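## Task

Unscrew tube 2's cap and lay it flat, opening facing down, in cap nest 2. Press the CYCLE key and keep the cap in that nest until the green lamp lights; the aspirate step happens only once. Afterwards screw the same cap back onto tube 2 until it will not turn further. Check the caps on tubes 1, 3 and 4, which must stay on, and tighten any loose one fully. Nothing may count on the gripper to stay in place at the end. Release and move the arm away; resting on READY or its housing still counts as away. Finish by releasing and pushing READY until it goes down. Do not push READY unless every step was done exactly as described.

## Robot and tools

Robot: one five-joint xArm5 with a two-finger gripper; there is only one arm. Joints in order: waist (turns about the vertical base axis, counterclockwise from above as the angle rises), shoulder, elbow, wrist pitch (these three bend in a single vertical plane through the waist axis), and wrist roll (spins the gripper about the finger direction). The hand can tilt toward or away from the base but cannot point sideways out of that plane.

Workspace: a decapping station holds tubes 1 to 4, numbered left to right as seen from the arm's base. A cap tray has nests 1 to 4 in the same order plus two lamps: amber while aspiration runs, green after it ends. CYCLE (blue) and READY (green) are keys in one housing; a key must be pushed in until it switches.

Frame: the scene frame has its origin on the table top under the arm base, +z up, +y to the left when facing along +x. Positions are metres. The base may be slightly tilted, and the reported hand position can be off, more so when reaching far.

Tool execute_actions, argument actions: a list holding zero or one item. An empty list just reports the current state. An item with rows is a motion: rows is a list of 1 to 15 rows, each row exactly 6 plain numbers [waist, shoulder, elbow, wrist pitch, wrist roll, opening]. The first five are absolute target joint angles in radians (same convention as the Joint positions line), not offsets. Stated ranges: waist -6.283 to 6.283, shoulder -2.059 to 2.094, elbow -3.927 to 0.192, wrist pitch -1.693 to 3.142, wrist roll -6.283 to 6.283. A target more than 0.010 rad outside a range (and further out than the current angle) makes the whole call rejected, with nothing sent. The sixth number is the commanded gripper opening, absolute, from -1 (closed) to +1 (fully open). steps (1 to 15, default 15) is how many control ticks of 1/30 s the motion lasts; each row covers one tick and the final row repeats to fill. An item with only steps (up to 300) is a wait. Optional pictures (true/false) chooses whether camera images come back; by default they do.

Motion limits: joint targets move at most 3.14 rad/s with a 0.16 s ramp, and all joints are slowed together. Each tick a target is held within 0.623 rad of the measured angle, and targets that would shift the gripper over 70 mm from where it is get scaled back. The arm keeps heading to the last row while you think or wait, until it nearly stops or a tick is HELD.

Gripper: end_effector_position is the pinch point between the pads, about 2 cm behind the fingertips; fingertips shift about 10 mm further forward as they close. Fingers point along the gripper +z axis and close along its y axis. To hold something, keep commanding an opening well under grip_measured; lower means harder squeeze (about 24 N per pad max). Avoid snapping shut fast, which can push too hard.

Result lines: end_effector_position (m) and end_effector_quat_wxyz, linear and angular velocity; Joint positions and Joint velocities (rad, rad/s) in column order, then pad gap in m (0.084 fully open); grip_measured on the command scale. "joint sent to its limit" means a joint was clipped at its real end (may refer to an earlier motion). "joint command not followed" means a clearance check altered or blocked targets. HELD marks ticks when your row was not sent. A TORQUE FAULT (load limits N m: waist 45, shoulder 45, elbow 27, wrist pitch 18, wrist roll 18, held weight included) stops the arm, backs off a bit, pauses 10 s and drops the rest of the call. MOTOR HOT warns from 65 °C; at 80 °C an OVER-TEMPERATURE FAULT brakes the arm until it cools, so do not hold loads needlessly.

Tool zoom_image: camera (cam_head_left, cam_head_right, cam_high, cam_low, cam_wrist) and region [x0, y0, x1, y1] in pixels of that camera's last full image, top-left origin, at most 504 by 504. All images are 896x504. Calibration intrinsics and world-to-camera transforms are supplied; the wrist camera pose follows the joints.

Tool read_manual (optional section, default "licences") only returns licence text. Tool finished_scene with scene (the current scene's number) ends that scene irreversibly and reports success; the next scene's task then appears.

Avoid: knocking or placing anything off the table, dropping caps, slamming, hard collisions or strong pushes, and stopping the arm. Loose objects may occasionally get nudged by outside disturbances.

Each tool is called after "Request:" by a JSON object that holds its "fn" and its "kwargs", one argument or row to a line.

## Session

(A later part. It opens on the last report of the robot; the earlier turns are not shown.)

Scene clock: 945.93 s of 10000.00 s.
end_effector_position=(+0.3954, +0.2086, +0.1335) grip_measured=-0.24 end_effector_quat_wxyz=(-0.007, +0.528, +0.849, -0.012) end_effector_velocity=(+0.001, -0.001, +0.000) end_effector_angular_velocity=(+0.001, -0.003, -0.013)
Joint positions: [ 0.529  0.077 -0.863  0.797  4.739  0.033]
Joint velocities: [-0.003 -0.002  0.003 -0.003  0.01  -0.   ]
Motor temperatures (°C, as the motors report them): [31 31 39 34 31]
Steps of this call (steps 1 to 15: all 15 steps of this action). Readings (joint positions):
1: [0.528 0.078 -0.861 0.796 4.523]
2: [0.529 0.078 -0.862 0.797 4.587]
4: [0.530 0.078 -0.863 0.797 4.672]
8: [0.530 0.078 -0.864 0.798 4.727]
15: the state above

Request:
{"fn": "execute_actions", "kwargs": {
  "actions": [
    {"rows":[[0.527,0.076,-0.868,0.790,4.74,0.3],[0.527,0.076,-0.868,0.790,4.74,0.3],[0.527,0.076,-0.868,0.790,4.74,0.3],[0.527,0.076,-0.868,0.790,4.74,0.3],[0.527,0.0,-0.895,0.895,4.74,0.3]]}
  ],
  "pictures": false
}}

Request:
{"fn": "execute_actions", "kwargs": {
  "actions": [
    {"rows":[[0.527,0.0,-0.895,0.895,3.0,0.3]]}
  ],
  "pictures": false
}}

Request:
{"fn": "execute_actions", "kwargs": {
  "actions": [
    {"rows":[[0.527,0.0,-0.895,0.895,1.6,0.3]]}
  ],
  "pictures": false
}}

Request:
{"fn": "execute_actions", "kwargs": {
  "actions": [
    {"rows":[[0.527,0.0,-0.895,0.895,1.6,0.3]]}
  ]
}}

Request:
{"fn": "zoom_image", "kwargs": {
  "camera": "cam_low",
  "region": [440, 180, 560, 260]
}}

Scene clock: 951.60 s of 10000.00 s.
end_effector_position=(+0.3977, +0.2086, +0.1729) grip_measured=+0.29 end_effector_quat_wxyz=(-0.003, +0.529, +0.849, -0.004) end_effector_velocity=(-0.025, -0.013, -0.012) end_effector_angular_velocity=(-0.042, +0.079, +0.001)
Joint positions: [ 0.527  0.002 -0.896  0.889  4.74   0.056]
Joint velocities: [ 0.001 -0.009  0.027  0.072 -0.     0.   ]
Motor temperatures (°C, as the motors report them): [31 31 41 35 31]
Steps of this call (steps 1 to 15: the robot went on to your last target; steps 16 to 155: nothing new was sent; steps 156 to 170: all 15 steps of this action). Readings (joint positions):
156: [0.527 0.076 -0.863 0.797 4.740]
157: [0.527 0.076 -0.863 0.796 4.740]
159: [0.525 0.074 -0.872 0.789 4.740]
163: [0.525 0.050 -0.883 0.822 4.740]
170: the state above

Scene clock: 952.10 s of 10000.00 s.
end_effector_position=(+0.3962, +0.2080, +0.1728) grip_measured=+0.29 end_effector_quat_wxyz=(-0.007, +0.084, +0.996, -0.004) end_effector_velocity=(-0.000, +0.000, +0.000) end_effector_angular_velocity=(+0.038, +0.017, +2.612)
Joint positions: [ 0.527  0.    -0.895  0.895  3.793  0.056]
Joint velocities: [ 0.    -0.001  0.    -0.    -2.612  0.   ]
Motor temperatures (°C, as the motors report them): [31 31 41 35 31]
Steps of this call (steps 1 to 15: all 15 steps of this action). Readings (joint positions):
1: [0.527 0.001 -0.895 0.891 4.740]
2: [0.527 0.001 -0.895 0.892 4.736]
4: [0.527 0.001 -0.895 0.894 4.693]
8: [0.527 0.000 -0.895 0.895 4.415]
15: the state above

Scene clock: 952.60 s of 10000.00 s.
end_effector_position=(+0.3962, +0.2080, +0.1728) grip_measured=+0.29 end_effector_quat_wxyz=(-0.008, -0.542, +0.840, +0.001) end_effector_velocity=(-0.001, -0.000, -0.001) end_effector_angular_velocity=(+0.036, +0.020, +2.614)
Joint positions: [ 0.527  0.    -0.895  0.895  2.479  0.056]
Joint velocities: [ 0.001 -0.     0.001  0.001 -2.613  0.   ]
Motor temperatures (°C, as the motors report them): [31 31 41 34 31]
Steps of this call (steps 1 to 15: all 15 steps of this action). Readings (joint positions):
1: [0.527 0.000 -0.895 0.895 3.705]
2: [0.527 0.000 -0.895 0.895 3.618]
4: [0.527 0.000 -0.895 0.895 3.443]
8: [0.527 0.000 -0.895 0.895 3.092]
15: the state above

Scene clock: 953.10 s of 10000.00 s.
end_effector_position=(+0.3962, +0.2080, +0.1728) grip_measured=+0.29 end_effector_quat_wxyz=(+0.007, +0.845, -0.535, -0.004) end_effector_velocity=(-0.000, +0.000, -0.000) end_effector_angular_velocity=(+0.002, +0.001, +0.145)
Joint positions: [ 0.527  0.    -0.895  0.895  1.612  0.056]
Joint velocities: [ 0.     0.     0.    -0.    -0.145 -0.   ]
Motor temperatures (°C, as the motors report them): [31 31 41 34 31]
Steps of this call (steps 1 to 15: all 15 steps of this action). Readings (joint positions):
1: [0.527 0.000 -0.895 0.895 2.392]
2: [0.527 0.000 -0.895 0.895 2.304]
4: [0.527 0.000 -0.895 0.895 2.129]
8: [0.527 0.000 -0.895 0.895 1.802]
15: the state above
camera_calibration (this result's frames):
cam_wrist: T_world_to_cam=[[-0.913346, -0.407161, 0.00424724, 0.477556], [-0.407183, 0.913302, -0.00900527, 0.0423139], [-0.000212418, -0.00995433, -0.99995, 0.304497], [0, 0, 0, 1]] pos_world=[0.453469, 0.158828, 0.302835]

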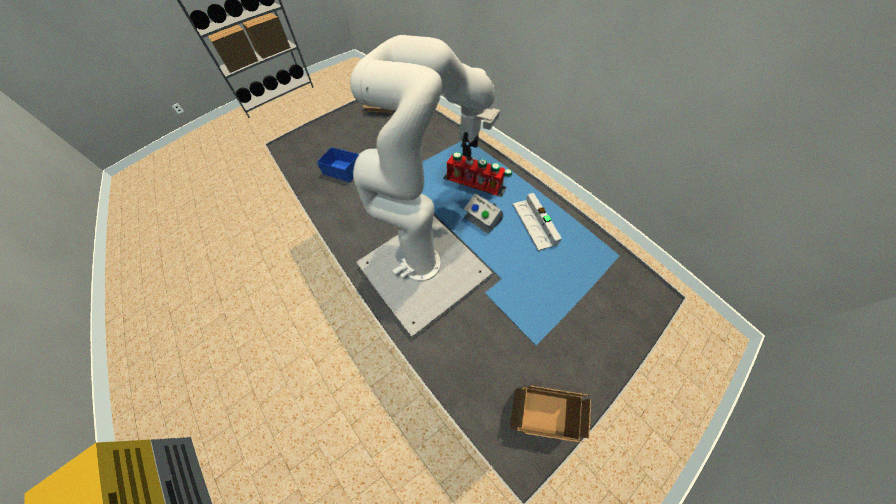

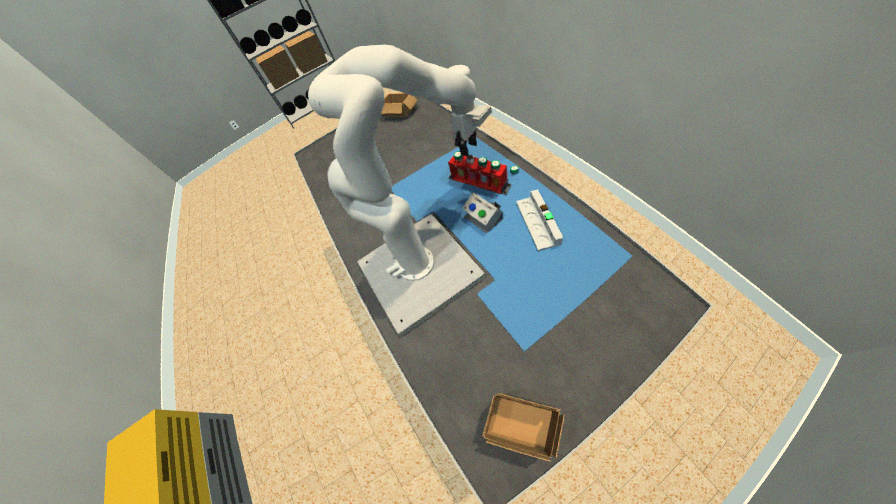

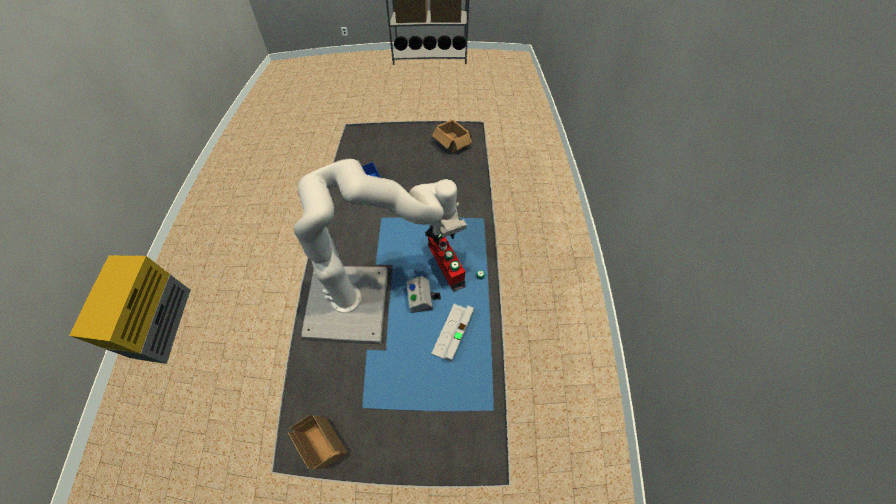

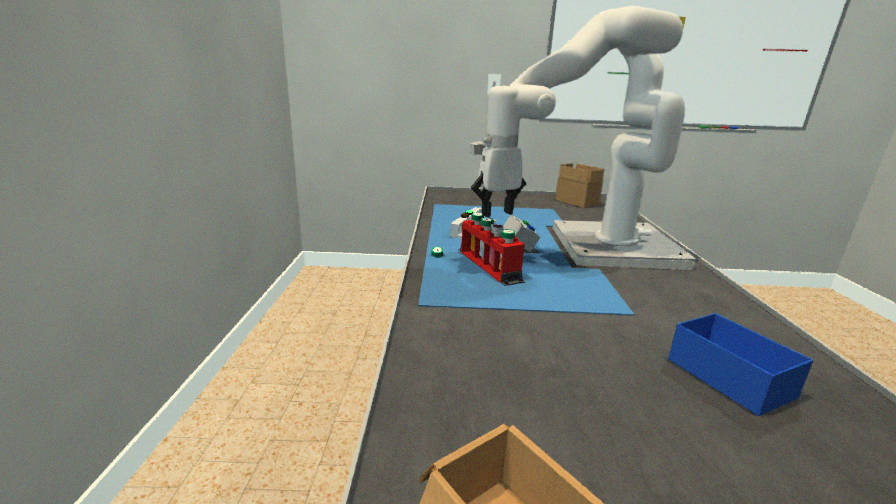

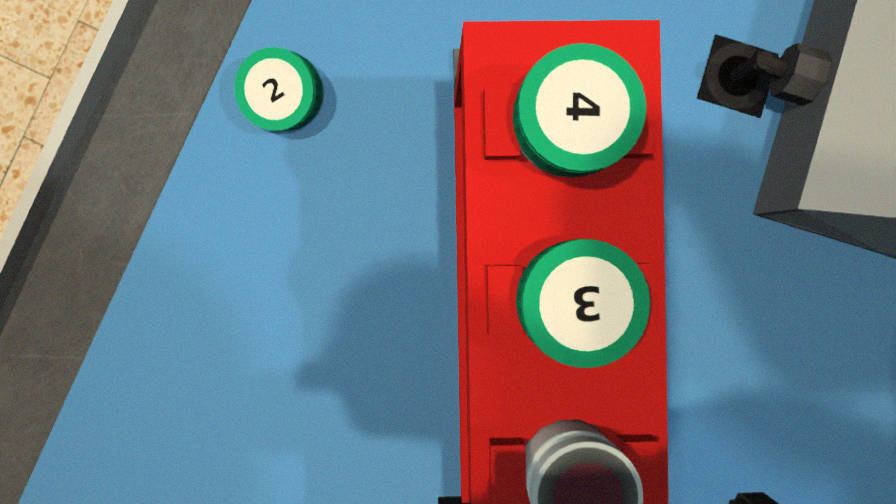

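Region (440, 180, 560, 260) of cam_low's 896x504 image, scaled by 4.200, with more detail than that image has.

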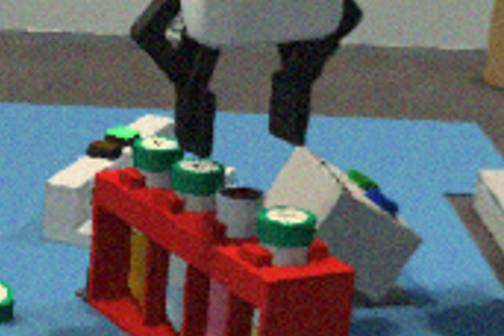

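Request:
{"fn": "execute_actions", "kwargs": {
  "actions": [
    {"rows":[[0.527,-0.08,-0.925,1.005,1.6,0.3]]}
  ],
  "pictures": false
}}

Request:
{"fn": "execute_actions", "kwargs": {
  "actions": [
    {"steps":5}
  ]
}}

Request:
{"fn": "execute_actions", "kwargs": {
  "actions": [
    {"rows":[[0.527,-0.08,-0.925,1.005,-1.54,0.3]]}
  ],
  "pictures": false
}}

Request:
{"fn": "execute_actions", "kwargs": {
  "actions": [
    {"steps":40}
  ]
}}

Scene clock: 963.20 s of 10000.00 s.
end_effector_position=(+0.3895, +0.2045, +0.2111) grip_measured=+0.29 end_effector_quat_wxyz=(+0.007, +0.848, -0.530, -0.005) end_effector_velocity=(-0.000, +0.000, +0.005) end_effector_angular_velocity=(+0.001, -0.001, +0.001)
Joint positions: [ 0.527 -0.079 -0.924  1.004  1.6    0.056]
Joint velocities: [ 0.001 -0.007 -0.006  0.012 -0.     0.   ]
Motor temperatures (°C, as the motors report them): [31 31 40 34 31]
Steps of this call (steps 1 to 30: the robot went on to your last target; steps 31 to 288: nothing new was sent; steps 289 to 303: all 15 steps of this action). Readings (joint positions):
289: [0.527 -0.000 -0.895 0.895 1.600]
290: [0.527 -0.002 -0.895 0.899 1.600]
292: [0.527 -0.023 -0.901 0.933 1.600]
296: [0.527 -0.072 -0.924 0.988 1.600]
303: the state above

Scene clock: 963.37 s of 10000.00 s.
end_effector_position=(+0.3896, +0.2045, +0.2117) grip_measured=+0.29 end_effector_quat_wxyz=(+0.007, +0.848, -0.530, -0.004) end_effector_velocity=(+0.001, +0.000, +0.002) end_effector_angular_velocity=(+0.002, -0.003, +0.000)
Joint positions: [ 0.527 -0.08  -0.925  1.005  1.6    0.056]
Joint velocities: [ 0.    -0.002 -0.002  0.001  0.    -0.   ]
Motor temperatures (°C, as the motors report them): [31 31 40 34 31]
Steps of this call (steps 1 to 5: the robot went on to your last target). Readings (joint positions):
1: [0.527 -0.079 -0.924 1.004 1.600]
2: [0.527 -0.079 -0.924 1.005 1.600]
4: [0.527 -0.079 -0.925 1.005 1.600]
5: the state above
camera_calibration (this result's frames):
cam_wrist: T_world_to_cam=[[-0.90827, -0.418358, 0.00475484, 0.470209], [-0.418385, 0.908227, -0.00883688, 0.0485298], [-0.000621489, -0.0100156, -0.99995, 0.34344], [0, 0, 0, 1]] pos_world=[0.447594, 0.15608, 0.341616]

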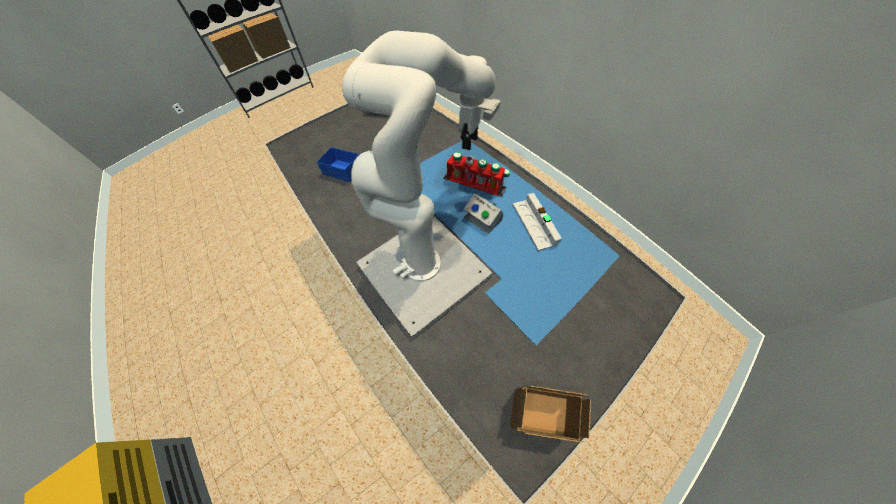

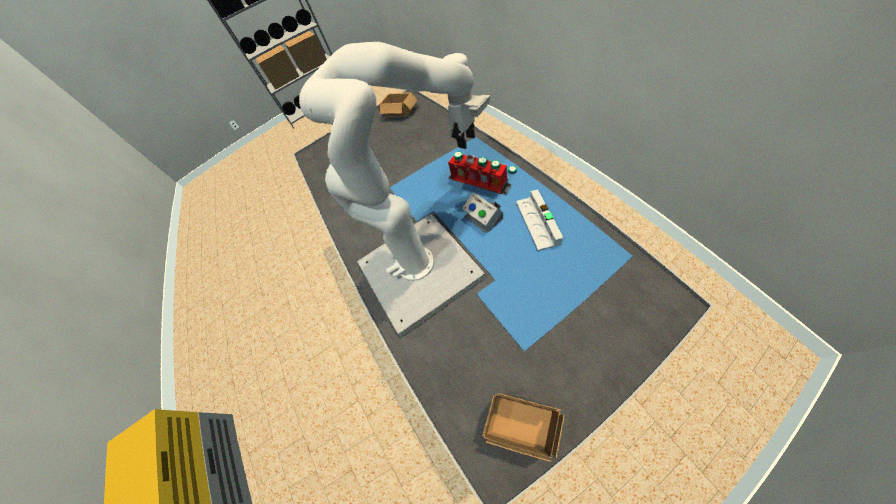

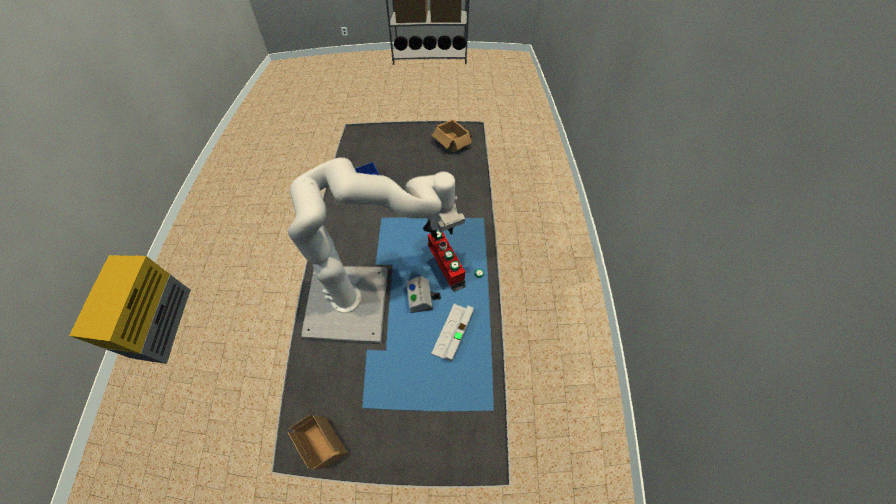

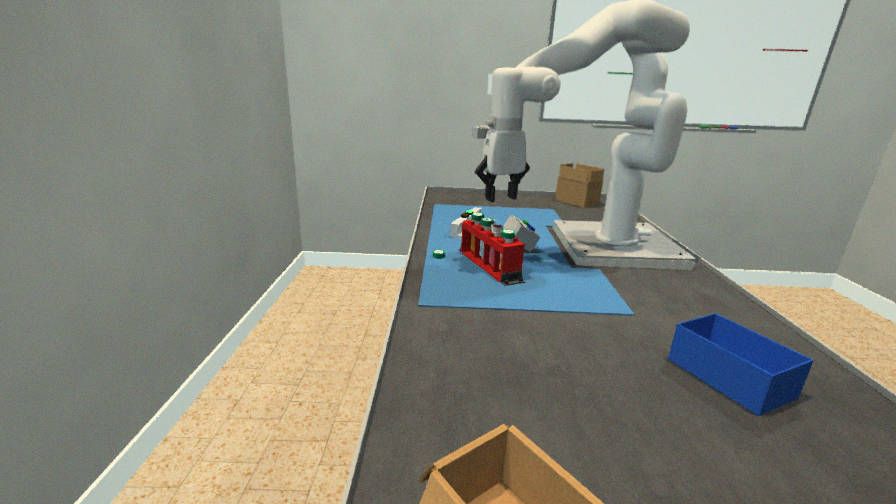

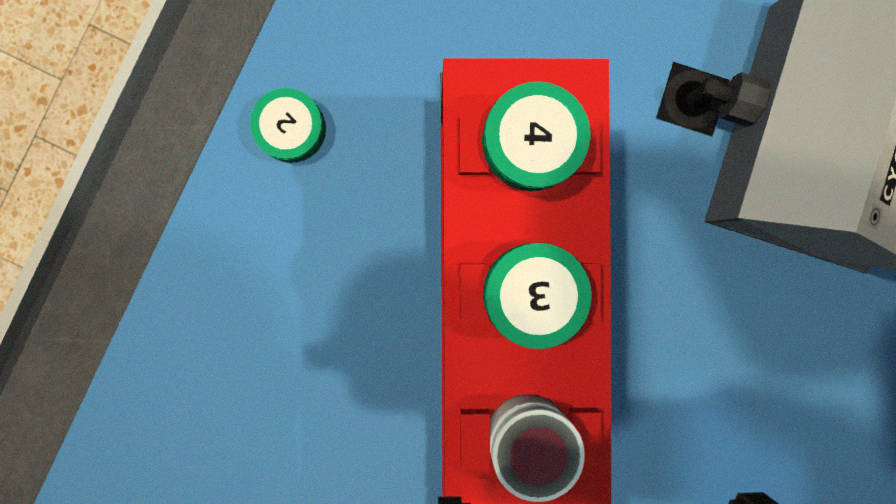

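Scene clock: 963.87 s of 10000.00 s.
end_effector_position=(+0.3897, +0.2046, +0.2119) grip_measured=+0.29 end_effector_quat_wxyz=(+0.004, +0.996, -0.084, -0.007) end_effector_velocity=(+0.000, +0.000, +0.000) end_effector_angular_velocity=(+0.037, +0.018, +2.611)
Joint positions: [ 0.527 -0.08  -0.925  1.005  0.653  0.056]
Joint velocities: [ 0.     0.    -0.    -0.    -2.611 -0.   ]
Motor temperatures (°C, as the motors report them): [31 31 40 34 31]
Steps of this call (steps 1 to 15: all 15 steps of this action). Readings (joint positions):
1: [0.527 -0.080 -0.925 1.005 1.600]
2: [0.527 -0.080 -0.925 1.005 1.596]
4: [0.527 -0.080 -0.925 1.005 1.553]
8: [0.527 -0.080 -0.925 1.005 1.275]
15: the state above

Scene clock: 965.20 s of 10000.00 s.
end_effector_position=(+0.3897, +0.2046, +0.2119) grip_measured=+0.29 end_effector_quat_wxyz=(-0.004, +0.530, +0.848, -0.007) end_effector_velocity=(-0.001, +0.000, -0.000) end_effector_angular_velocity=(-0.000, +0.001, +0.004)
Joint positions: [ 0.527 -0.08  -0.925  1.005 -1.54   0.056]
Joint velocities: [ 0.001 -0.     0.001  0.001 -0.003 -0.   ]
Motor temperatures (°C, as the motors report them): [31 31 40 34 31]
Steps of this call (steps 1 to 40: the robot went on to your last target). Readings (joint positions):
1: [0.527 -0.080 -0.925 1.005 0.565]
2: [0.527 -0.080 -0.925 1.005 0.478]
4: [0.527 -0.080 -0.925 1.005 0.303]
8: [0.527 -0.080 -0.925 1.005 -0.048]
40: the state above
camera_calibration (this result's frames):
cam_wrist: T_world_to_cam=[[0.908768, 0.416403, -0.0273827, -0.401772], [0.416342, -0.909171, -0.00818144, 0.0949227], [-0.0283024, -0.00396554, -0.999592, 0.353182], [0, 0, 0, 1]] pos_world=[0.335593, 0.255001, 0.342812]

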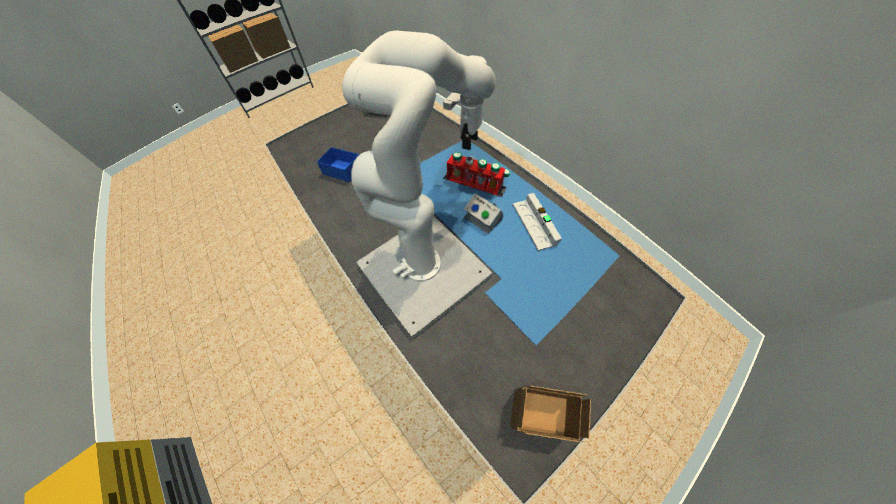

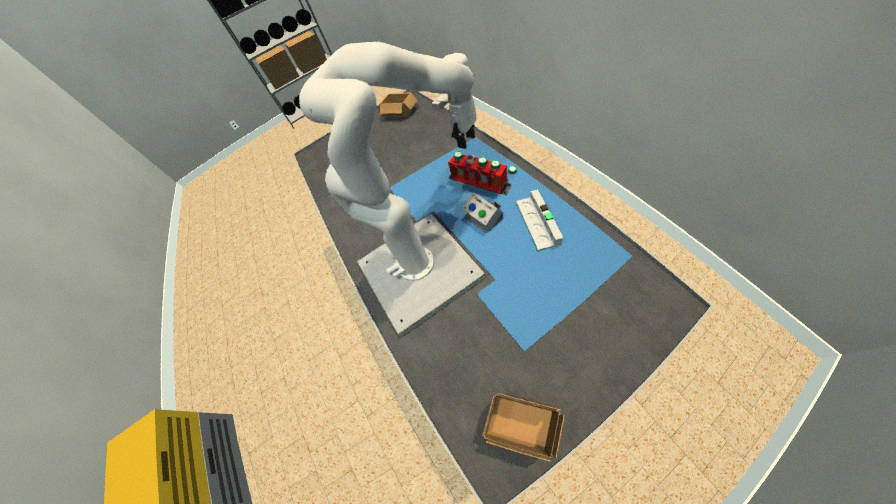

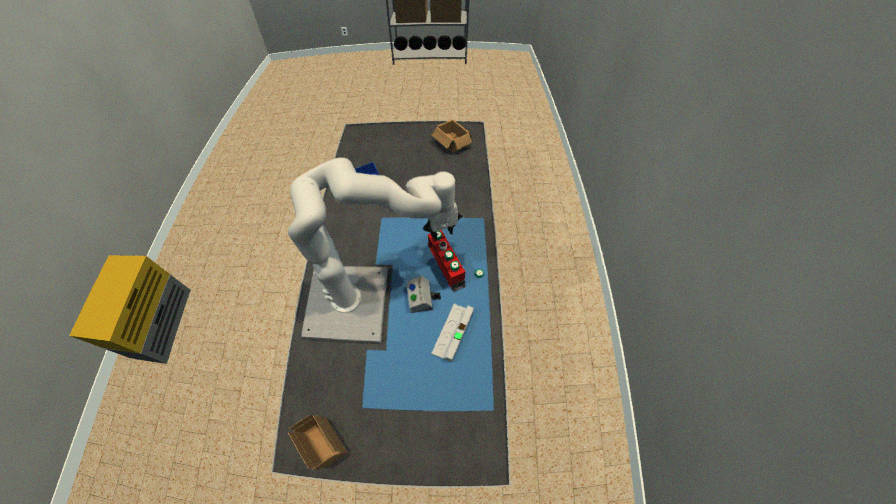

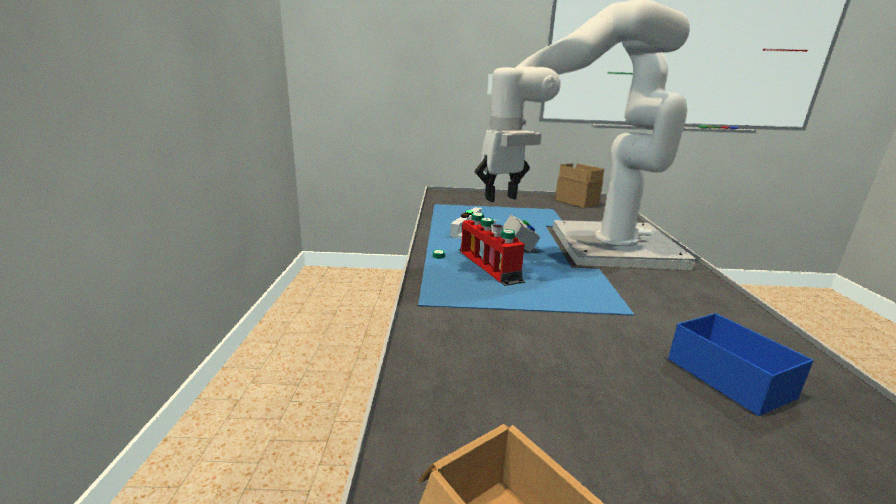

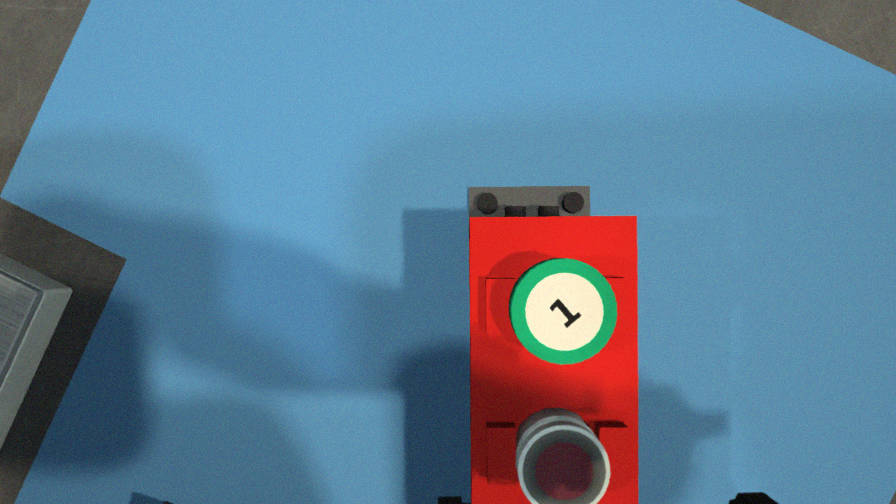

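Request:
{"fn": "execute_actions", "kwargs": {
  "actions": [
    {"rows":[[0.527,0.0,-0.895,0.895,-1.54,0.3]]}
  ],
  "pictures": false
}}

Request:
{"fn": "execute_actions", "kwargs": {
  "actions": [
    {"steps":5}
  ]
}}

Scene clock: 971.13 s of 10000.00 s.
end_effector_position=(+0.3964, +0.2082, +0.1737) grip_measured=+0.29 end_effector_quat_wxyz=(-0.004, +0.530, +0.848, -0.006) end_effector_velocity=(-0.000, -0.000, -0.004) end_effector_angular_velocity=(-0.001, +0.001, -0.000)
Joint positions: [ 0.527 -0.001 -0.896  0.896 -1.54   0.056]
Joint velocities: [-0.001  0.007  0.005 -0.011 -0.    -0.   ]
Motor temperatures (°C, as the motors report them): [31 31 39 34 31]
Steps of this call (steps 1 to 30: the robot went on to your last target; steps 31 to 163: nothing new was sent; steps 164 to 178: all 15 steps of this action). Readings (joint positions):
164: [0.527 -0.080 -0.925 1.005 -1.540]
165: [0.527 -0.078 -0.925 1.001 -1.540]
167: [0.527 -0.057 -0.919 0.967 -1.540]
171: [0.527 -0.008 -0.896 0.912 -1.540]
178: the state above

Scene clock: 971.30 s of 10000.00 s.
end_effector_position=(+0.3963, +0.2081, +0.1731) grip_measured=+0.29 end_effector_quat_wxyz=(-0.004, +0.530, +0.848, -0.006) end_effector_velocity=(-0.001, +0.000, -0.002) end_effector_angular_velocity=(-0.002, +0.004, +0.003)
Joint positions: [ 0.527 -0.    -0.895  0.895 -1.54   0.056]
Joint velocities: [ 0.002  0.003  0.002 -0.    -0.001 -0.   ]
Motor temperatures (°C, as the motors report them): [31 31 39 34 31]
Steps of this call (steps 1 to 5: the robot went on to your last target). Readings (joint positions):
1: [0.527 -0.001 -0.896 0.896 -1.540]
2: [0.527 -0.001 -0.896 0.895 -1.540]
4: [0.527 -0.001 -0.895 0.895 -1.540]
5: the state above
camera_calibration (this result's frames):
cam_wrist: T_world_to_cam=[[0.908616, 0.416765, -0.0268908, -0.410345], [0.416701, -0.909006, -0.00821417, 0.0948593], [-0.0278673, -0.00374189, -0.999605, 0.314366], [0, 0, 0, 1]] pos_world=[0.342079, 0.258422, 0.303987]

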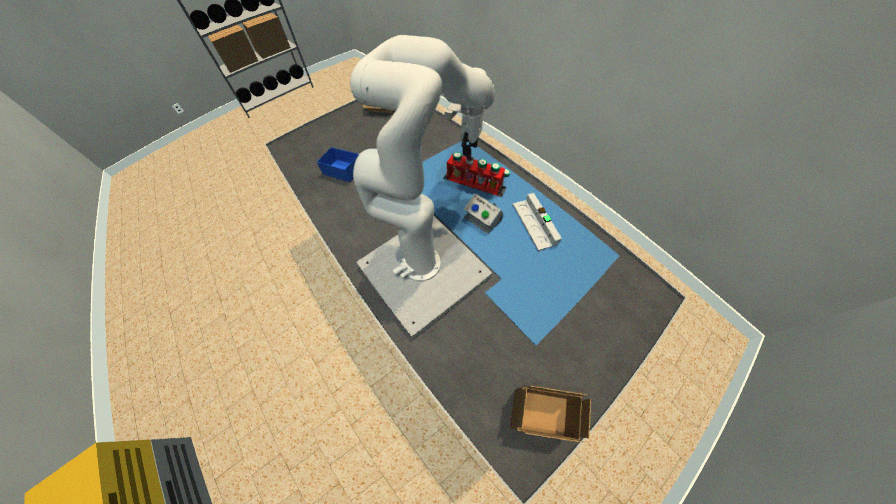

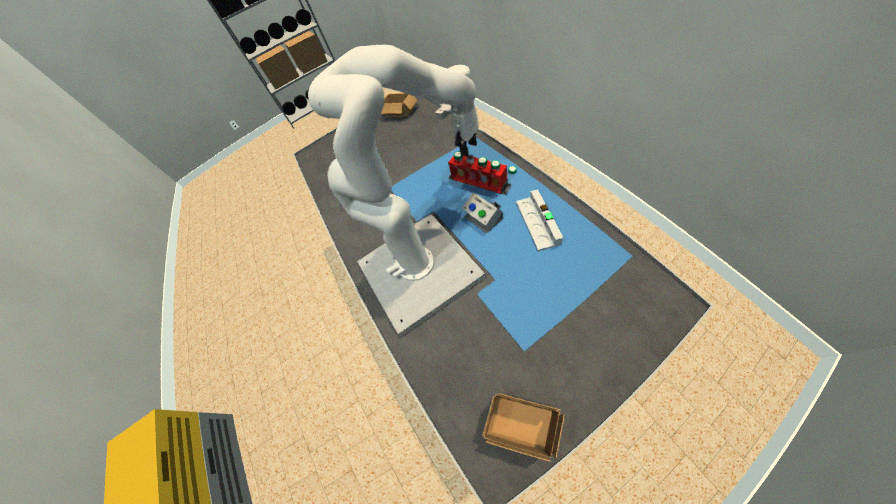

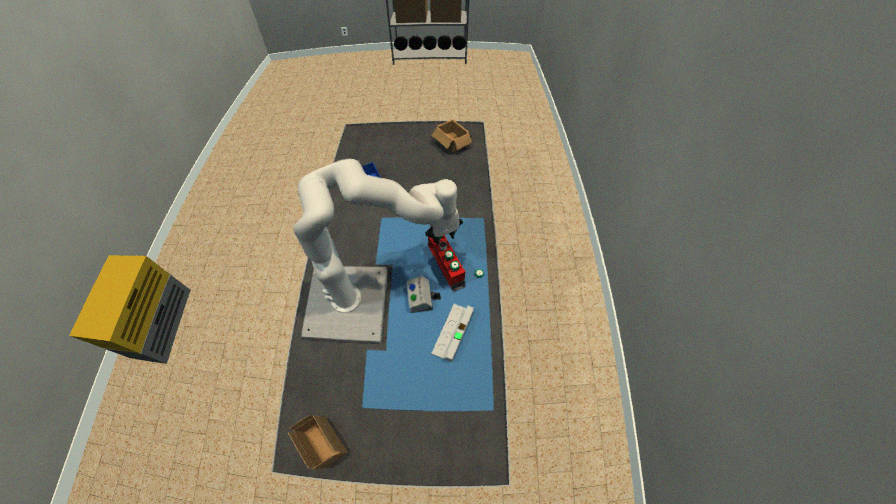

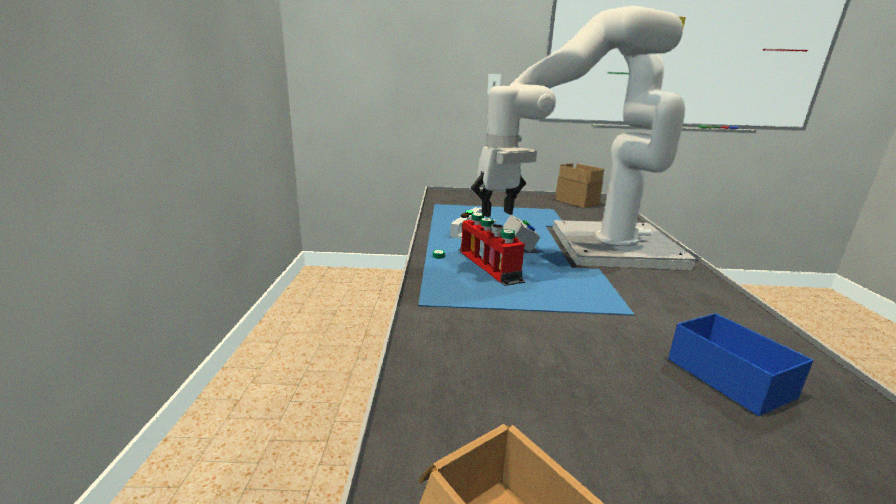

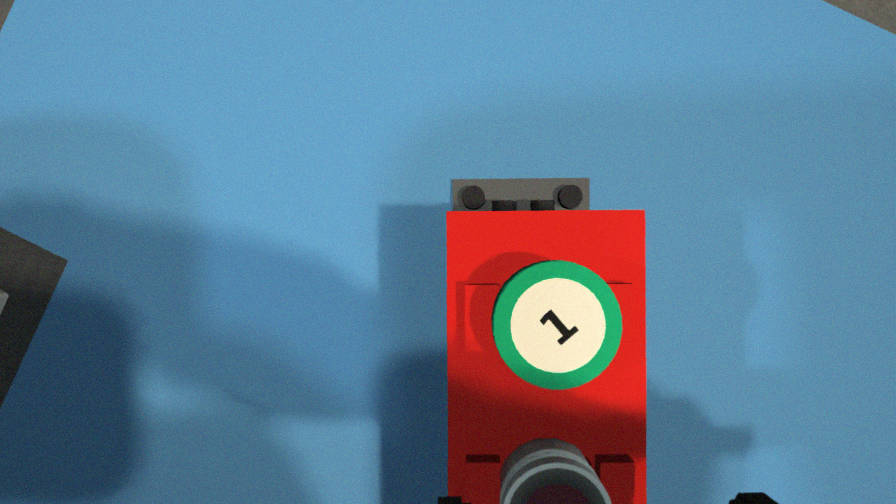

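Request:
{"fn": "execute_actions", "kwargs": {
  "actions": [
    {"rows":[[0.45,0.0,-1.1,1.1,0,0.4]]}
  ],
  "pictures": false
}}

Request:
{"fn": "execute_actions", "kwargs": {
  "actions": [
    {"rows":[[0.285,0.3,-1.38,1.08,0,0.4]]}
  ],
  "pictures": false
}}

Request:
{"fn": "execute_actions", "kwargs": {
  "actions": [
    {"rows":[[0.285,0.5,-1.33,0.83,0,0.4]]}
  ],
  "pictures": false
}}

Request:
{"fn": "execute_actions", "kwargs": {
  "actions": [
    {"steps":8}
  ]
}}

Request:
{"fn": "zoom_image", "kwargs": {
  "camera": "cam_high",
  "region": [440, 220, 540, 300]
}}

Request:
{"fn": "zoom_image", "kwargs": {
  "camera": "cam_low",
  "region": [380, 190, 500, 280]
}}

Scene clock: 988.67 s of 10000.00 s.
end_effector_position=(+0.4335, +0.1885, +0.2372) grip_measured=+0.39 end_effector_quat_wxyz=(-0.000, +0.876, +0.483, -0.007) end_effector_velocity=(+0.005, -0.015, +0.020) end_effector_angular_velocity=(-0.053, +0.029, -2.645)
Joint positions: [ 0.453 -0.001 -1.091  1.09  -0.598  0.061]
Joint velocities: [-0.034  0.015 -0.087  0.122  2.612 -0.   ]
Motor temperatures (°C, as the motors report them): [31 31 39 33 31]
Steps of this call (steps 1 to 15: the robot went on to your last target; steps 16 to 506: nothing new was sent; steps 507 to 521: all 15 steps of this action). Readings (joint positions):
507: [0.527 0.000 -0.895 0.895 -1.540]
508: [0.527 0.000 -0.896 0.896 -1.536]
510: [0.522 0.001 -0.908 0.911 -1.493]
514: [0.489 0.000 -0.996 0.996 -1.217]
521: the state above

Scene clock: 989.17 s of 10000.00 s.
end_effector_position=(+0.5316, +0.1350, +0.2041) grip_measured=+0.39 end_effector_quat_wxyz=(+0.003, +0.991, +0.131, -0.009) end_effector_velocity=(+0.053, -0.027, -0.013) end_effector_angular_velocity=(+0.002, -0.025, -0.258)
Joint positions: [ 0.291  0.288 -1.366  1.081 -0.016  0.061]
Joint velocities: [-0.071  0.144 -0.16  -0.008  0.187  0.   ]
Motor temperatures (°C, as the motors report them): [31 31 39 33 31]
Steps of this call (steps 1 to 15: all 15 steps of this action). Readings (joint positions):
1: [0.452 -0.000 -1.093 1.093 -0.510]
2: [0.451 0.001 -1.095 1.095 -0.426]
4: [0.440 0.023 -1.120 1.096 -0.290]
8: [0.366 0.153 -1.240 1.088 -0.164]
15: the state above

Scene clock: 989.67 s of 10000.00 s.
end_effector_position=(+0.5482, +0.1355, +0.0931) grip_measured=+0.39 end_effector_quat_wxyz=(+0.003, +0.993, +0.121, -0.008) end_effector_velocity=(+0.027, +0.005, -0.005) end_effector_angular_velocity=(+0.021, -0.084, -0.004)
Joint positions: [ 0.285  0.495 -1.331  0.838 -0.     0.061]
Joint velocities: [-0.002  0.035 -0.02  -0.101  0.002  0.   ]
Motor temperatures (°C, as the motors report them): [31 31 39 33 31]
Steps of this call (steps 1 to 15: all 15 steps of this action). Readings (joint positions):
1: [0.289 0.292 -1.370 1.081 -0.011]
2: [0.288 0.296 -1.373 1.077 -0.008]
4: [0.288 0.323 -1.374 1.037 -0.005]
8: [0.287 0.420 -1.345 0.930 -0.003]
15: the state above

Scene clock: 989.93 s of 10000.00 s.
end_effector_position=(+0.5492, +0.1356, +0.0913) grip_measured=+0.39 end_effector_quat_wxyz=(+0.002, +0.993, +0.121, -0.007) end_effector_velocity=(-0.003, -0.001, -0.007) end_effector_angular_velocity=(-0.003, +0.012, -0.001)
Joint positions: [ 0.285  0.499 -1.331  0.83  -0.     0.061]
Joint velocities: [-0.001  0.009  0.005 -0.001  0.     0.   ]
Motor temperatures (°C, as the motors report them): [31 31 39 33 31]
Steps of this call (steps 1 to 8: the robot went on to your last target). Readings (joint positions):
1: [0.285 0.496 -1.331 0.835 -0.000]
2: [0.285 0.496 -1.332 0.833 -0.000]
4: [0.285 0.497 -1.332 0.831 -0.000]
8: the state above
camera_calibration (this result's frames):
cam_wrist: T_world_to_cam=[[0.217036, -0.976131, -0.00797519, 0.045672], [-0.976138, -0.217083, 0.00549405, 0.634498], [-0.00709419, 0.00659248, -0.999953, 0.223837], [0, 0, 0, 1]] pos_world=[0.611033, 0.180845, 0.220705]

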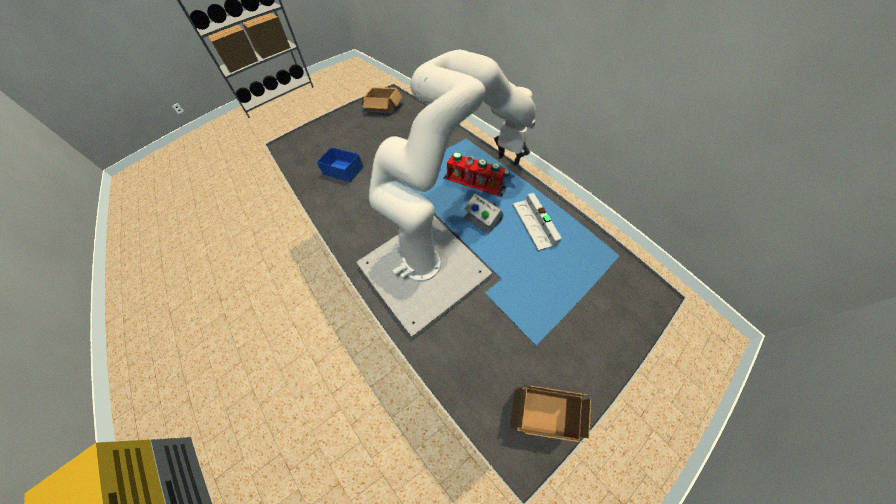

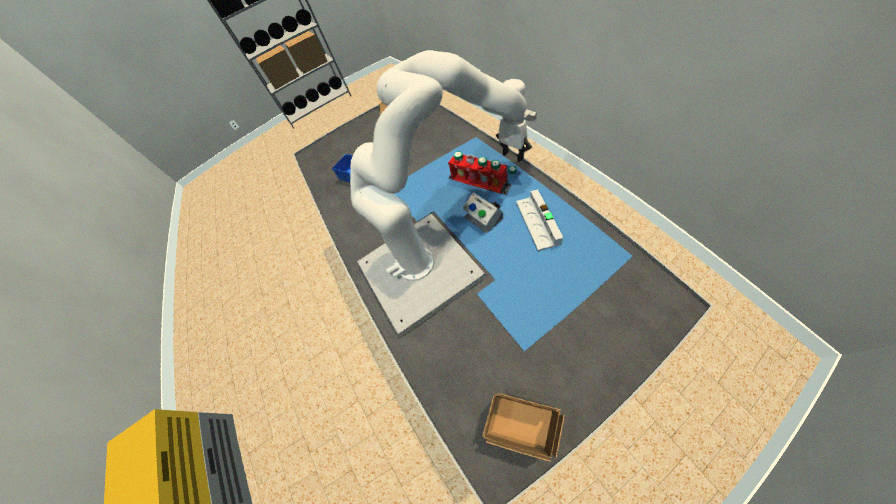

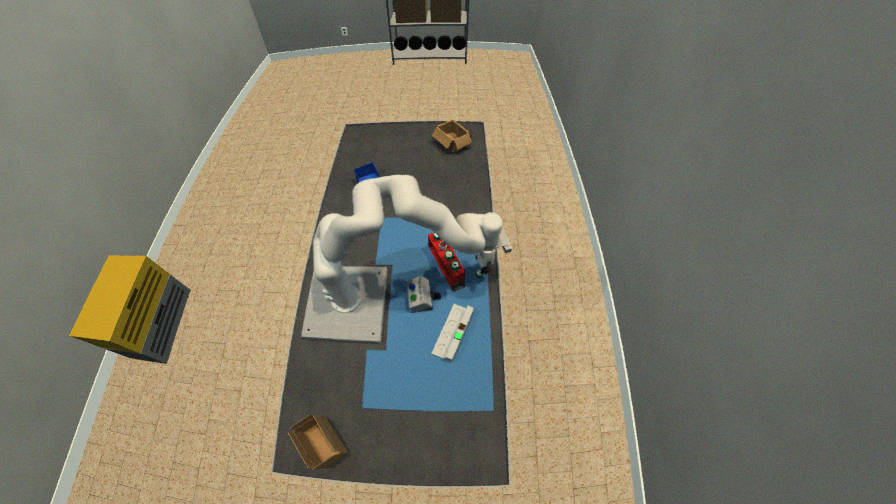

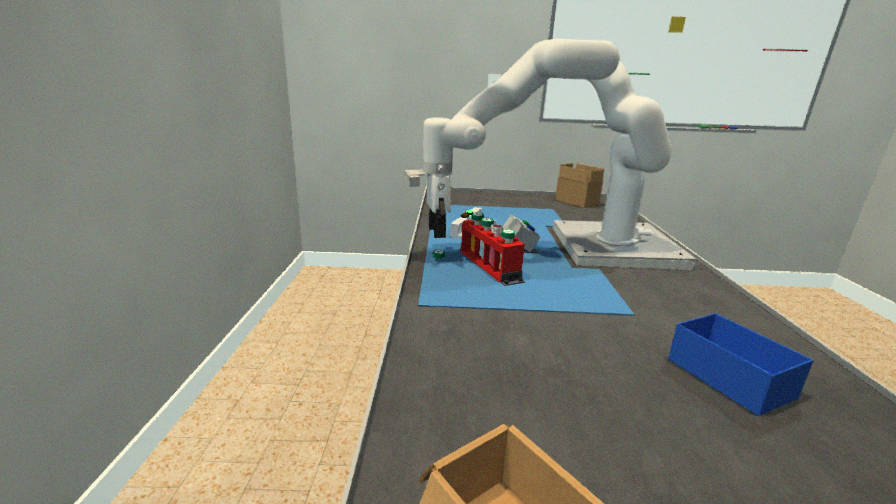

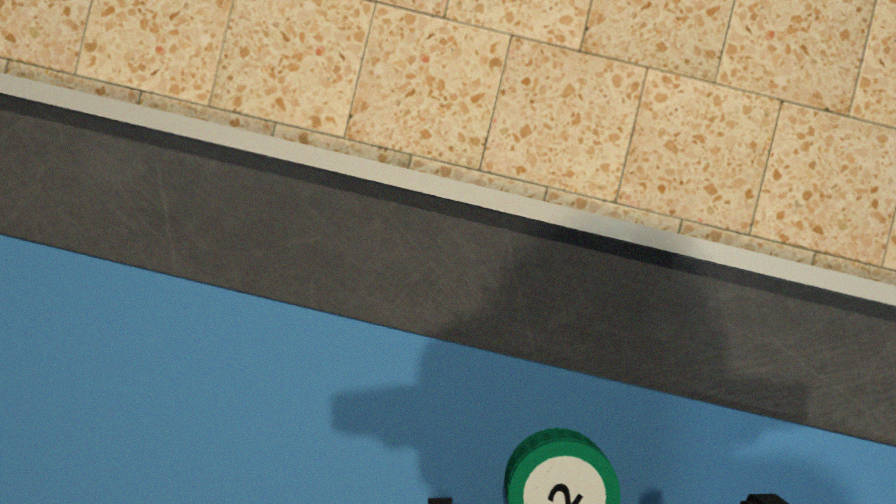

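Region (440, 220, 540, 300) of cam_high's 896x504 image, scaled by 5.040, with more detail than that image has; it fills the top 403 rows of this view, and the rest is white.

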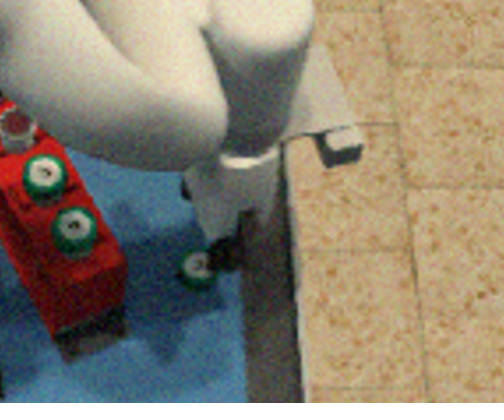

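Region (380, 190, 500, 280) of cam_low's 896x504 image, scaled by 4.200, with more detail than that image has; it fills the top 378 rows of this view, and the rest is white.

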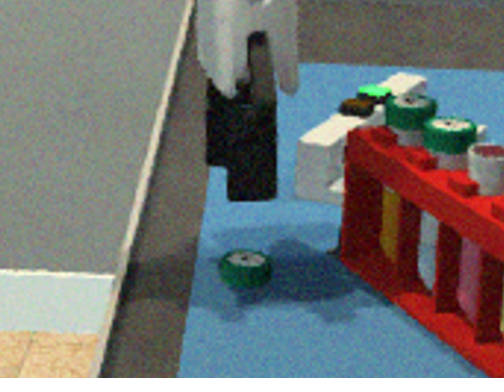

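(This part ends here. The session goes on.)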